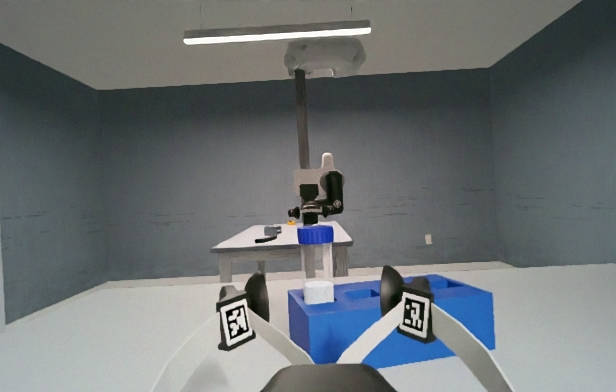

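execute_actions(actions=[{"r1":{"base":{"strafe_m":0.007},"joints":{"arm_m":0.265,"lift_m":0.786},"pace":"slow"}}], cameras=["r1_wrist_camera"])

Scene clock: 349.73 s.
r1.base_odometry: x=+1.233 y=+0.114 heading=+1.291 (m, m, rad; r1's odometry frame)
r1.turned_by_wheels: +0.000 (rad since the last result)
r1.turned_by_imu: -0.001 (rad since the last result)
r1.base_tilt: forward=-0.1 right=-0.3 (deg)
r1.lidar_m: 0.48 0.47 0.97 2.44 2.54 0.95 0.90 0.93 2.37 2.28 0.69 0.49
r1.base_status: done
r1.joint_positions: lift_m=+0.786 arm_m=+0.263 wrist_yaw_rad=+0.000 wrist_pitch_rad=+0.003 wrist_roll_rad=+0.006 gripper_m=+0.060
r1.joint_status: all done
r1.motor_effort: lift_m=+16(19) arm_m=+10(5) wrist_yaw_rad=+1(1) wrist_pitch_rad=-9(8) wrist_roll_rad=+0(2) gripper_m=-2(3) wheel_0=-5(7) wheel_1=+7(12) wheel_2=+0(2) (%)
r1.hand_pose: x=+0.7226 y=-0.0874 z=+0.9637 quat_wxyz=(+1.000, +0.003, +0.001, +0.000) (m; r1's base frame)
r1.wrist_depth_mm: - - - - - - - / - - - - - - - / - - - - - - - / - - - 1397 - - - / - - - - - - - / - 559 224 508 202 469 459 / 379 366 315 162 206 203 220
r2.base_odometry: x=-1.237 y=-0.552 heading=+2.007 (m, m, rad; r2's odometry frame)
r2.turned_by_wheels: +0.000 (rad since the last result)
r2.turned_by_imu: -0.001 (rad since the last result)
r2.base_tilt: forward=+0.8 right=-0.1 (deg)
r2.lidar_m: 0.79 0.83 1.51 2.11 2.20 3.06 0.57 0.58 0.83 2.58 1.46 0.83
r2.base_status: not commanded
r2.joint_positions: lift_m=+0.802 arm_m=+0.001 wrist_yaw_rad=+0.000 wrist_pitch_rad=+0.016 wrist_roll_rad=+0.005 gripper_m=+0.060
r2.joint_status: not commanded
r2.motor_effort: lift_m=+16(16) arm_m=-4(4) wrist_yaw_rad=+1(0) wrist_pitch_rad=-7(6) wrist_roll_rad=-2(1) gripper_m=-4(1) wheel_0=-4(4) wheel_1=-4(4) wheel_2=+2(2) (%)
r2.hand_pose: x=+0.4601 y=-0.0875 z=+0.9759 quat_wxyz=(+1.000, +0.002, +0.008, +0.000) (m; r2's base frame)
r2.wrist_depth_mm: 842 - - - - 809 820 / 820 - - - - 820 820 / 820 - - - - 820 809 / 820 - - - - 809 809 / 820 - - 960 - 820 820 / 627 640 206 580 210 621 809 / 809 820 809 151 798 809 798
pictures: r1_wrist_camera
camera_calibration (this result's frames):
r1_wrist_camera: T_world_to_cam=[[0.0151161, -0.998731, -0.0480381, -0.0438811], [-0.0137608, 0.0478312, -0.998761, 1.0327], [0.999791, 0.0157584, -0.0130203, -0.485205], [0, 0, 0, 1]] pos_world=[0.499978, -0.0855746, 1.02299]
Images, in order (width x height): r1_wrist_camera 616x392.

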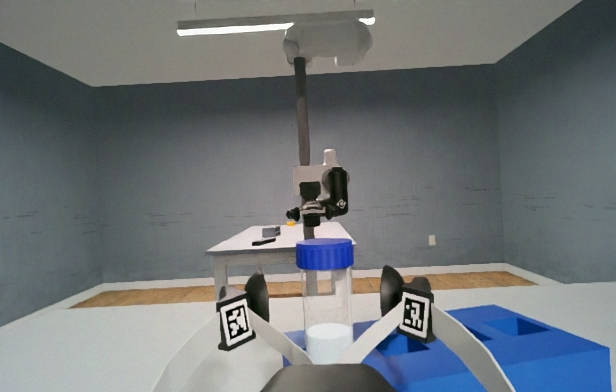

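execute_actions(actions=[{"r1":{"joints":{"arm_m":0.289},"pace":"slow"}}], cameras=[])

execute_actions(actions=[{"r1":{"joints":{"gripper_m":0.008}}}], cameras=[])

execute_actions(actions=[{"r1":{"joints":{"lift_m":0.90},"pace":"slow"}}], cameras=["r1_wrist_camera"])

Scene clock: 354.03 s.
r1.base_odometry: x=+1.233 y=+0.114 heading=+1.291 (m, m, rad; r1's odometry frame)
r1.turned_by_wheels: +0.000 (rad since the last result)
r1.turned_by_imu: -0.001 (rad since the last result)
r1.base_tilt: forward=-0.1 right=-0.4 (deg)
r1.lidar_m: 0.47 0.46 1.00 2.44 2.54 0.97 0.90 0.94 2.38 2.30 0.70 0.48
r1.base_status: not commanded
r1.joint_positions: lift_m=+0.786 arm_m=+0.287 wrist_yaw_rad=+0.000 wrist_pitch_rad=+0.003 wrist_roll_rad=+0.006 gripper_m=+0.060
r1.joint_status: all done
r1.motor_effort: lift_m=+16(16) arm_m=+10(9) wrist_yaw_rad=+1(1) wrist_pitch_rad=-8(9) wrist_roll_rad=+3(0) gripper_m=-2(4) wheel_0=-5(6) wheel_1=+7(7) wheel_2=+0(0) (%)
r1.hand_pose: x=+0.7466 y=-0.0874 z=+0.9637 quat_wxyz=(+1.000, +0.003, +0.001, +0.000) (m; r1's base frame)
r1.wrist_depth_mm: - - - - - - - / - - - - - - - / - - - - - - - / - - - 1397 - - - / - - - 1983 - - - / - - 224 508 202 473 462 / 382 366 315 161 214 191 210
r2.base_odometry: x=-1.237 y=-0.552 heading=+2.007 (m, m, rad; r2's odometry frame)
r2.turned_by_wheels: +0.000 (rad since the last result)
r2.turned_by_imu: -0.001 (rad since the last result)
r2.base_tilt: forward=+0.9 right=-0.1 (deg)
r2.lidar_m: 0.79 0.84 1.52 2.11 2.22 3.06 0.54 0.59 0.85 2.58 1.47 0.85
r2.base_status: not commanded
r2.joint_positions: lift_m=+0.802 arm_m=+0.001 wrist_yaw_rad=+0.000 wrist_pitch_rad=+0.016 wrist_roll_rad=+0.005 gripper_m=+0.060
r2.joint_status: not commanded
r2.motor_effort: lift_m=+16(16) arm_m=-4(4) wrist_yaw_rad=+0(0) wrist_pitch_rad=-5(3) wrist_roll_rad=+0(1) gripper_m=-2(4) wheel_0=-4(4) wheel_1=-3(4) wheel_2=+2(2) (%)
r2.hand_pose: x=+0.4601 y=-0.0875 z=+0.9759 quat_wxyz=(+1.000, +0.002, +0.008, +0.000) (m; r2's base frame)
r2.wrist_depth_mm: 831 - - - - 809 820 / 820 - - - - 809 820 / 831 - - - - 809 809 / 820 - - - - 820 820 / 831 - - 917 - 820 809 / 627 640 206 580 210 627 809 / 809 809 809 151 820 798 798
pictures: none
No camera images: the call's "cameras" was empty. Leave "cameras" out to get every camera's image.

Scene clock: 355.37 s.
r1.base_odometry: x=+1.233 y=+0.114 heading=+1.291 (m, m, rad; r1's odometry frame)
r1.turned_by_wheels: +0.000 (rad since the last result)
r1.turned_by_imu: +0.000 (rad since the last result)
r1.base_tilt: forward=-0.1 right=-0.4 (deg)
r1.lidar_m: 0.49 0.49 0.98 2.41 2.52 0.97 0.90 0.98 2.37 2.29 0.71 0.49
r1.base_status: not commanded
r1.joint_positions: lift_m=+0.786 arm_m=+0.287 wrist_yaw_rad=+0.000 wrist_pitch_rad=+0.003 wrist_roll_rad=+0.006 gripper_m=+0.008
r1.joint_status: all done
r1.motor_effort: lift_m=+17(16) arm_m=+10(10) wrist_yaw_rad=+1(1) wrist_pitch_rad=-8(9) wrist_roll_rad=-1(1) gripper_m=-10(10) wheel_0=-5(5) wheel_1=+7(7) wheel_2=+0(0) (%)
r1.hand_pose: x=+0.7466 y=-0.0874 z=+0.9637 quat_wxyz=(+1.000, +0.003, +0.001, +0.000) (m; r1's base frame)
r1.wrist_depth_mm: - - - - - - - / - - - - - - - / - - - - - - - / - - - 1397 - - - / - - - 1921 - - - / - - 539 221 202 473 462 / 375 364 310 198 213 190 210
r2.base_odometry: x=-1.237 y=-0.552 heading=+2.007 (m, m, rad; r2's odometry frame)
r2.turned_by_wheels: +0.000 (rad since the last result)
r2.turned_by_imu: +0.000 (rad since the last result)
r2.base_tilt: forward=+0.8 right=-0.1 (deg)
r2.lidar_m: 0.79 0.85 1.50 2.10 2.20 3.07 0.56 0.61 0.87 2.59 1.49 0.85
r2.base_status: not commanded
r2.joint_positions: lift_m=+0.802 arm_m=+0.001 wrist_yaw_rad=+0.000 wrist_pitch_rad=+0.016 wrist_roll_rad=+0.005 gripper_m=+0.060
r2.joint_status: not commanded
r2.motor_effort: lift_m=+16(16) arm_m=-4(4) wrist_yaw_rad=+0(0) wrist_pitch_rad=-6(6) wrist_roll_rad=-2(0) gripper_m=-3(2) wheel_0=-4(4) wheel_1=-4(4) wheel_2=+2(2) (%)
r2.hand_pose: x=+0.4601 y=-0.0875 z=+0.9759 quat_wxyz=(+1.000, +0.002, +0.008, +0.000) (m; r2's base frame)
r2.wrist_depth_mm: 842 - - - - 809 809 / 820 - - - - 809 831 / 831 - - - - 820 820 / 831 - - - - 820 809 / 831 - - 904 - 820 809 / 621 640 205 580 210 627 809 / 809 809 809 151 809 809 809
pictures: none
No camera images: the call's "cameras" was empty. Leave "cameras" out to get every camera's image.

Scene clock: 357.17 s.
r1.base_odometry: x=+1.233 y=+0.114 heading=+1.291 (m, m, rad; r1's odometry frame)
r1.turned_by_wheels: +0.000 (rad since the last result)
r1.turned_by_imu: +0.000 (rad since the last result)
r1.base_tilt: forward=+0.0 right=-0.4 (deg)
r1.lidar_m: 0.48 0.49 0.99 2.45 2.53 0.97 0.91 0.95 2.34 2.30 0.68 0.51
r1.base_status: not commanded
r1.joint_positions: lift_m=+0.900 arm_m=+0.287 wrist_yaw_rad=+0.000 wrist_pitch_rad=+0.003 wrist_roll_rad=+0.006 gripper_m=+0.008
r1.joint_status: all done
r1.motor_effort: lift_m=+22(25) arm_m=+10(10) wrist_yaw_rad=+1(1) wrist_pitch_rad=-8(9) wrist_roll_rad=-1(1) gripper_m=-12(11) wheel_0=-6(5) wheel_1=+7(7) wheel_2=+0(0) (%)
r1.hand_pose: x=+0.7466 y=-0.0874 z=+1.0772 quat_wxyz=(+1.000, +0.003, +0.001, +0.000) (m; r1's base frame)
r1.wrist_depth_mm: - - - - - - - / - - - - - - - / - - - - - - - / - - - - - - - / - - - 1138 - - - / - - 1983 220 203 - - / - - 544 198 - 517 -
r2.base_odometry: x=-1.237 y=-0.552 heading=+2.007 (m, m, rad; r2's odometry frame)
r2.turned_by_wheels: +0.000 (rad since the last result)
r2.turned_by_imu: +0.000 (rad since the last result)
r2.base_tilt: forward=+0.9 right=-0.1 (deg)
r2.lidar_m: 0.79 0.84 1.50 2.12 2.22 3.06 0.56 0.60 0.84 2.59 1.47 0.84
r2.base_status: not commanded
r2.joint_positions: lift_m=+0.802 arm_m=+0.001 wrist_yaw_rad=+0.000 wrist_pitch_rad=+0.016 wrist_roll_rad=+0.005 gripper_m=+0.060
r2.joint_status: not commanded
r2.motor_effort: lift_m=+16(16) arm_m=-4(4) wrist_yaw_rad=+1(0) wrist_pitch_rad=-5(6) wrist_roll_rad=-1(2) gripper_m=-3(3) wheel_0=-4(4) wheel_1=-4(3) wheel_2=+2(2) (%)
r2.hand_pose: x=+0.4601 y=-0.0875 z=+0.9759 quat_wxyz=(+1.000, +0.002, +0.008, +0.000) (m; r2's base frame)
r2.wrist_depth_mm: 831 - - - - 820 820 / 831 - - - - 809 820 / 820 - - - - 820 820 / 820 - - - - 820 809 / 820 - - 1025 - 831 809 / 621 640 206 580 211 621 798 / 809 820 798 151 820 809 798
pictures: r1_wrist_camera
camera_calibration (this result's frames):
r1_wrist_camera: T_world_to_cam=[[0.0150962, -0.998731, -0.0480397, -0.0387784], [-0.0138712, 0.0478313, -0.998759, 1.14649], [0.99979, 0.0157439, -0.0131315, -0.507619], [0, 0, 0, 1]] pos_world=[0.524001, -0.0855756, 1.13654]
Images, in order (width x height): r1_wrist_camera 616x392.

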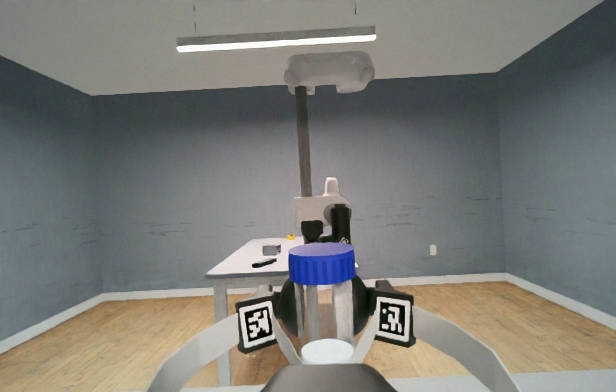

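execute_actions(actions=[{"r1":{"joints":{"arm_m":0.01},"base":{"translate_m":-0.545},"pace":"slow"}}], cameras=[])

execute_actions(actions=[{"r1":{"base":{"strafe_m":0.33},"pace":"slow"}}], cameras=[])

execute_actions(actions=[{"r1":{"base":{"rotate_rad":-3.143},"joints":{"wrist_yaw_rad":0.8},"pace":"slow"}}], cameras=[])

execute_actions(actions=[{"r1":{"joints":{"arm_m":0.36,"lift_m":0.77},"pace":"slow"}}], cameras=["r1_head_camera"])

zoom_image(camera="r1_head_camera", region=[120,270,220,350])

Scene clock: 369.73 s.
r1.base_odometry: x=+1.082 y=-0.410 heading=+1.290 (m, m, rad; r1's odometry frame)
r1.turned_by_wheels: -0.001 (rad since the last result)
r1.turned_by_imu: -0.001 (rad since the last result)
r1.base_tilt: forward=+0.0 right=-0.4 (deg)
r1.lidar_m: 1.00 1.06 1.77 2.44 0.56 0.39 0.36 0.42 2.37 2.26 1.79 1.07
r1.base_status: done
r1.joint_positions: lift_m=+0.900 arm_m=+0.012 wrist_yaw_rad=+0.000 wrist_pitch_rad=+0.003 wrist_roll_rad=+0.006 gripper_m=+0.008
r1.joint_status: all done
r1.motor_effort: lift_m=+22(22) arm_m=-10(17) wrist_yaw_rad=+1(2) wrist_pitch_rad=-9(8) wrist_roll_rad=+1(1) gripper_m=-11(11) wheel_0=-6(8) wheel_1=-10(12) wheel_2=+4(8) (%)
r1.hand_pose: x=+0.4712 y=-0.0874 z=+1.0772 quat_wxyz=(+1.000, +0.003, +0.001, +0.000) (m; r1's base frame)
r1.wrist_depth_mm: 1025 1025 1098 1281 1308 1138 1008 / 1042 1008 - - - - 1008 / 1025 1025 - - - - 1008 / 1025 1042 - - - - 991 / 1042 1025 - 1708 - - 1008 / 1025 1042 946 221 202 854 1008 / 1042 1025 1008 198 1042 1008 1008
r2.base_odometry: x=-1.237 y=-0.552 heading=+2.007 (m, m, rad; r2's odometry frame)
r2.turned_by_wheels: +0.000 (rad since the last result)
r2.turned_by_imu: -0.003 (rad since the last result)
r2.base_tilt: forward=+0.9 right=-0.2 (deg)
r2.lidar_m: 0.79 0.83 1.49 2.11 2.22 3.05 0.54 0.61 0.84 2.59 1.45 0.84
r2.base_status: not commanded
r2.joint_positions: lift_m=+0.802 arm_m=+0.001 wrist_yaw_rad=+0.000 wrist_pitch_rad=+0.016 wrist_roll_rad=+0.005 gripper_m=+0.060
r2.joint_status: not commanded
r2.motor_effort: lift_m=+16(16) arm_m=-5(5) wrist_yaw_rad=+1(0) wrist_pitch_rad=-5(6) wrist_roll_rad=+2(1) gripper_m=+0(3) wheel_0=-4(4) wheel_1=-4(4) wheel_2=+2(2) (%)
r2.hand_pose: x=+0.4601 y=-0.0875 z=+0.9759 quat_wxyz=(+1.000, +0.002, +0.008, +0.000) (m; r2's base frame)
r2.wrist_depth_mm: 831 - - - - 831 820 / 831 - - - - 809 820 / 820 - - - - 809 809 / 831 - - - - 809 820 / 820 - - 1008 - 831 798 / 621 640 206 580 210 627 809 / 809 809 809 151 798 809 809
pictures: none
No camera images: the call's "cameras" was empty. Leave "cameras" out to get every camera's image.

Scene clock: 374.20 s.
r1.base_odometry: x=+0.765 y=-0.318 heading=+1.290 (m, m, rad; r1's odometry frame)
r1.turned_by_wheels: +0.000 (rad since the last result)
r1.turned_by_imu: +0.000 (rad since the last result)
r1.base_tilt: forward=-0.2 right=-0.4 (deg)
r1.lidar_m: 1.01 1.29 1.75 2.11 2.20 0.38 0.37 0.40 0.55 2.59 1.80 1.06
r1.base_status: done
r1.joint_positions: lift_m=+0.900 arm_m=+0.012 wrist_yaw_rad=+0.000 wrist_pitch_rad=+0.003 wrist_roll_rad=+0.006 gripper_m=+0.008
r1.joint_status: not commanded
r1.motor_effort: lift_m=+22(22) arm_m=-10(10) wrist_yaw_rad=+2(1) wrist_pitch_rad=-9(9) wrist_roll_rad=+1(1) gripper_m=-10(10) wheel_0=-4(10) wheel_1=+7(12) wheel_2=+0(3) (%)
r1.hand_pose: x=+0.4711 y=-0.0874 z=+1.0772 quat_wxyz=(+1.000, +0.003, +0.001, +0.000) (m; r1's base frame)
r1.wrist_depth_mm: 1025 1025 1025 1118 1336 - - / 1008 1025 1025 - - - - / 1042 1025 1008 - - - - / 1008 1042 1025 - - - - / 1042 1008 1025 1025 - - - / 1008 1025 1025 222 202 842 831 / 1042 1025 1025 198 991 1025 991
r2.base_odometry: x=-1.237 y=-0.552 heading=+2.007 (m, m, rad; r2's odometry frame)
r2.turned_by_wheels: +0.000 (rad since the last result)
r2.turned_by_imu: -0.001 (rad since the last result)
r2.base_tilt: forward=+0.8 right=+0.0 (deg)
r2.lidar_m: 0.80 0.85 1.48 2.10 2.22 3.05 0.56 0.61 0.84 2.59 1.47 0.84
r2.base_status: not commanded
r2.joint_positions: lift_m=+0.802 arm_m=+0.001 wrist_yaw_rad=+0.000 wrist_pitch_rad=+0.016 wrist_roll_rad=+0.005 gripper_m=+0.060
r2.joint_status: not commanded
r2.motor_effort: lift_m=+16(16) arm_m=-5(4) wrist_yaw_rad=+0(0) wrist_pitch_rad=-6(5) wrist_roll_rad=+1(1) gripper_m=-4(2) wheel_0=-4(4) wheel_1=-4(4) wheel_2=+2(2) (%)
r2.hand_pose: x=+0.4601 y=-0.0875 z=+0.9759 quat_wxyz=(+1.000, +0.002, +0.008, +0.000) (m; r2's base frame)
r2.wrist_depth_mm: 820 - - - - 809 820 / 842 - - - - 820 820 / 820 - - - - 820 809 / 820 - - - - 831 820 / 820 - - 1008 - 820 820 / 627 640 206 585 210 621 809 / 809 820 820 151 820 798 798
pictures: none
No camera images: the call's "cameras" was empty. Leave "cameras" out to get every camera's image.

Scene clock: 378.63 s.
r1.base_odometry: x=+0.765 y=-0.318 heading=-1.852 (m, m, rad; r1's odometry frame)
r1.turned_by_wheels: -3.142 (rad since the last result)
r1.turned_by_imu: -3.116 (rad since the last result)
r1.base_tilt: forward=-0.2 right=-0.3 (deg)
r1.lidar_m: 0.36 0.37 0.53 2.59 1.78 1.05 1.01 1.30 1.73 2.11 2.19 0.41
r1.base_status: done
r1.joint_positions: lift_m=+0.900 arm_m=+0.012 wrist_yaw_rad=+0.800 wrist_pitch_rad=+0.003 wrist_roll_rad=+0.006 gripper_m=+0.008
r1.joint_status: all done
r1.motor_effort: lift_m=+22(22) arm_m=-9(10) wrist_yaw_rad=+1(8) wrist_pitch_rad=-9(9) wrist_roll_rad=-1(0) gripper_m=-10(12) wheel_0=+4(9) wheel_1=+8(11) wheel_2=+3(8) (%)
r1.hand_pose: x=+0.4463 y=+0.1460 z=+1.0772 quat_wxyz=(+0.921, +0.002, +0.002, +0.389) (m; r1's base frame)
r1.wrist_depth_mm: - - - - - - - / - - - - - - - / - - - - - - - / - - - - - - - / - - - - - - - / - - - 221 203 1205 1138 / - - - 196 798 723 768
r2.base_odometry: x=-1.237 y=-0.552 heading=+2.007 (m, m, rad; r2's odometry frame)
r2.turned_by_wheels: +0.000 (rad since the last result)
r2.turned_by_imu: -0.001 (rad since the last result)
r2.base_tilt: forward=+0.9 right=+0.0 (deg)
r2.lidar_m: 0.79 0.82 1.47 2.11 2.20 3.04 0.57 0.61 0.84 2.60 1.45 0.84
r2.base_status: not commanded
r2.joint_positions: lift_m=+0.802 arm_m=+0.001 wrist_yaw_rad=+0.000 wrist_pitch_rad=+0.016 wrist_roll_rad=+0.005 gripper_m=+0.060
r2.joint_status: not commanded
r2.motor_effort: lift_m=+16(16) arm_m=-4(4) wrist_yaw_rad=+0(0) wrist_pitch_rad=-7(6) wrist_roll_rad=+0(0) gripper_m=-4(2) wheel_0=-4(4) wheel_1=-4(3) wheel_2=+2(2) (%)
r2.hand_pose: x=+0.4601 y=-0.0875 z=+0.9759 quat_wxyz=(+1.000, +0.002, +0.008, +0.000) (m; r2's base frame)
r2.wrist_depth_mm: 831 - - - - 820 820 / 831 - - - - 820 798 / 809 - - - - 809 820 / 820 - - - - 820 809 / 820 - - 1008 - 820 820 / 627 647 206 580 210 621 798 / 809 809 809 151 809 798 809
pictures: none
No camera images: the call's "cameras" was empty. Leave "cameras" out to get every camera's image.

Scene clock: 383.43 s.
r1.base_odometry: x=+0.765 y=-0.318 heading=-1.852 (m, m, rad; r1's odometry frame)
r1.turned_by_wheels: +0.000 (rad since the last result)
r1.turned_by_imu: -0.001 (rad since the last result)
r1.base_tilt: forward=-0.1 right=-0.5 (deg)
r1.lidar_m: 0.35 0.38 0.53 2.58 1.78 1.04 0.99 1.27 1.75 2.10 2.18 0.44
r1.base_status: not commanded
r1.joint_positions: lift_m=+0.770 arm_m=+0.358 wrist_yaw_rad=+0.800 wrist_pitch_rad=+0.003 wrist_roll_rad=+0.006 gripper_m=+0.008
r1.joint_status: all done
r1.motor_effort: lift_m=+16(16) arm_m=+10(10) wrist_yaw_rad=+1(1) wrist_pitch_rad=-9(9) wrist_roll_rad=+1(1) gripper_m=-12(11) wheel_0=+5(5) wheel_1=+8(8) wheel_2=+3(3) (%)
r1.hand_pose: x=+0.7929 y=+0.1460 z=+0.9477 quat_wxyz=(+0.921, +0.002, +0.002, +0.389) (m; r1's base frame)
r1.wrist_depth_mm: - - - - - - - / - - - - - - - / - - - - - - - / - - - - - - - / - - - - - - - / - - - 220 203 788 750 / - 603 512 198 488 382 521
r2.base_odometry: x=-1.237 y=-0.552 heading=+2.007 (m, m, rad; r2's odometry frame)
r2.turned_by_wheels: +0.000 (rad since the last result)
r2.turned_by_imu: -0.001 (rad since the last result)
r2.base_tilt: forward=+0.9 right=-0.1 (deg)
r2.lidar_m: 0.79 0.83 1.48 2.10 2.19 3.07 0.56 0.60 0.80 2.58 1.46 0.81
r2.base_status: not commanded
r2.joint_positions: lift_m=+0.802 arm_m=+0.001 wrist_yaw_rad=+0.000 wrist_pitch_rad=+0.016 wrist_roll_rad=+0.005 gripper_m=+0.060
r2.joint_status: not commanded
r2.motor_effort: lift_m=+16(16) arm_m=-4(4) wrist_yaw_rad=+1(1) wrist_pitch_rad=-5(6) wrist_roll_rad=+1(2) gripper_m=-3(4) wheel_0=-4(4) wheel_1=-4(4) wheel_2=+2(2) (%)
r2.hand_pose: x=+0.4601 y=-0.0875 z=+0.9759 quat_wxyz=(+1.000, +0.002, +0.008, +0.000) (m; r2's base frame)
r2.wrist_depth_mm: 842 - - - - 820 820 / 820 - - - - 809 809 / 820 - - - - 820 798 / 820 - - - - 831 798 / 809 - - 1025 - 820 809 / 621 640 206 585 210 627 798 / 820 809 809 151 809 798 809
pictures: r1_head_camera
Images, in order (width x height): r1_head_camera 420x560.

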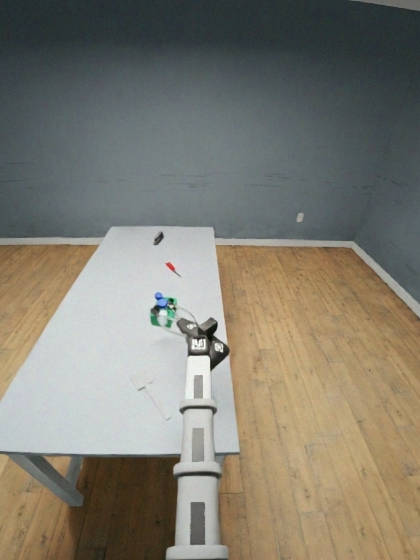

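Region (120, 270, 220, 350) of r1_head_camera's 420x560 image, scaled by 5.040, with more detail than that image has; it fills the top 403 rows of this view, and the rest is white.

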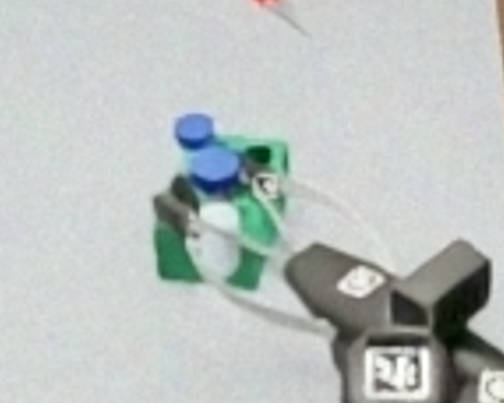

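execute_actions(actions=[{"r1":{"joints":{"arm_m":0.468,"lift_m":0.735},"base":{"strafe_m":0.005},"pace":"slow"}}], cameras=["r1_head_camera"])

zoom_image(camera="r1_head_camera", region=[120,270,220,350])

Scene clock: 392.57 s.
r1.base_odometry: x=+0.770 y=-0.320 heading=-1.852 (m, m, rad; r1's odometry frame)
r1.turned_by_wheels: +0.000 (rad since the last result)
r1.turned_by_imu: -0.001 (rad since the last result)
r1.base_tilt: forward=+0.0 right=-0.5 (deg)
r1.lidar_m: 0.37 0.36 0.53 2.62 1.81 1.07 1.01 1.27 1.73 2.11 2.19 0.40
r1.base_status: done
r1.joint_positions: lift_m=+0.735 arm_m=+0.466 wrist_yaw_rad=+0.800 wrist_pitch_rad=+0.003 wrist_roll_rad=+0.006 gripper_m=+0.008
r1.joint_status: all done
r1.motor_effort: lift_m=+17(17) arm_m=+10(13) wrist_yaw_rad=+2(1) wrist_pitch_rad=-9(8) wrist_roll_rad=+0(0) gripper_m=-10(9) wheel_0=-5(5) wheel_1=+9(11) wheel_2=+0(2) (%)
r1.hand_pose: x=+0.9009 y=+0.1460 z=+0.9127 quat_wxyz=(+0.921, +0.002, +0.002, +0.389) (m; r1's base frame)
r1.wrist_depth_mm: - - - - - - 1983 / - - - - - - 1983 / - - - - - - 1983 / - - - - - - 1983 / - - - - - - 1921 / - - - 222 203 661 647 / 535 517 436 198 439 407 445
r2.base_odometry: x=-1.237 y=-0.552 heading=+2.007 (m, m, rad; r2's odometry frame)
r2.turned_by_wheels: +0.000 (rad since the last result)
r2.turned_by_imu: -0.001 (rad since the last result)
r2.base_tilt: forward=+0.8 right=-0.2 (deg)
r2.lidar_m: 0.79 0.84 1.49 2.12 2.21 3.08 0.57 0.60 0.84 2.59 1.47 0.85
r2.base_status: not commanded
r2.joint_positions: lift_m=+0.802 arm_m=+0.001 wrist_yaw_rad=+0.000 wrist_pitch_rad=+0.016 wrist_roll_rad=+0.005 gripper_m=+0.060
r2.joint_status: not commanded
r2.motor_effort: lift_m=+16(16) arm_m=-4(4) wrist_yaw_rad=+0(0) wrist_pitch_rad=-5(4) wrist_roll_rad=-2(2) gripper_m=-3(3) wheel_0=-4(4) wheel_1=-4(3) wheel_2=+2(2) (%)
r2.hand_pose: x=+0.4601 y=-0.0875 z=+0.9759 quat_wxyz=(+1.000, +0.002, +0.008, +0.000) (m; r2's base frame)
r2.wrist_depth_mm: 831 - - - - 809 809 / 820 - - - - 820 809 / 842 - - - - 809 809 / 820 - - - - 831 809 / 820 - - 1008 - 820 809 / 627 640 206 580 209 621 809 / 820 820 820 151 820 809 809
pictures: r1_head_camera
Images, in order (width x height): r1_head_camera 420x560.

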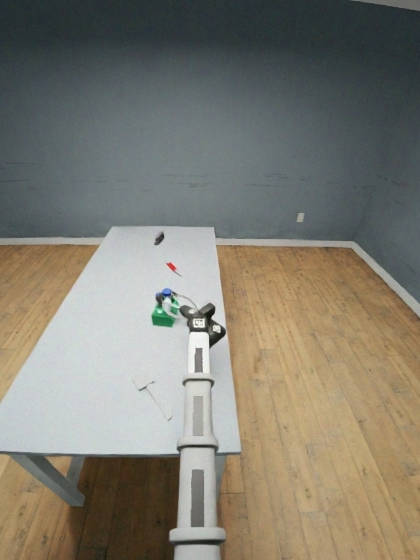

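Region (120, 270, 220, 350) of r1_head_camera's 420x560 image, scaled by 5.040, with more detail than that image has; it fills the top 403 rows of this view, and the rest is white.

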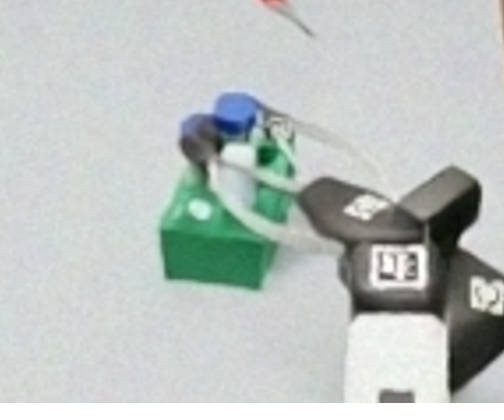

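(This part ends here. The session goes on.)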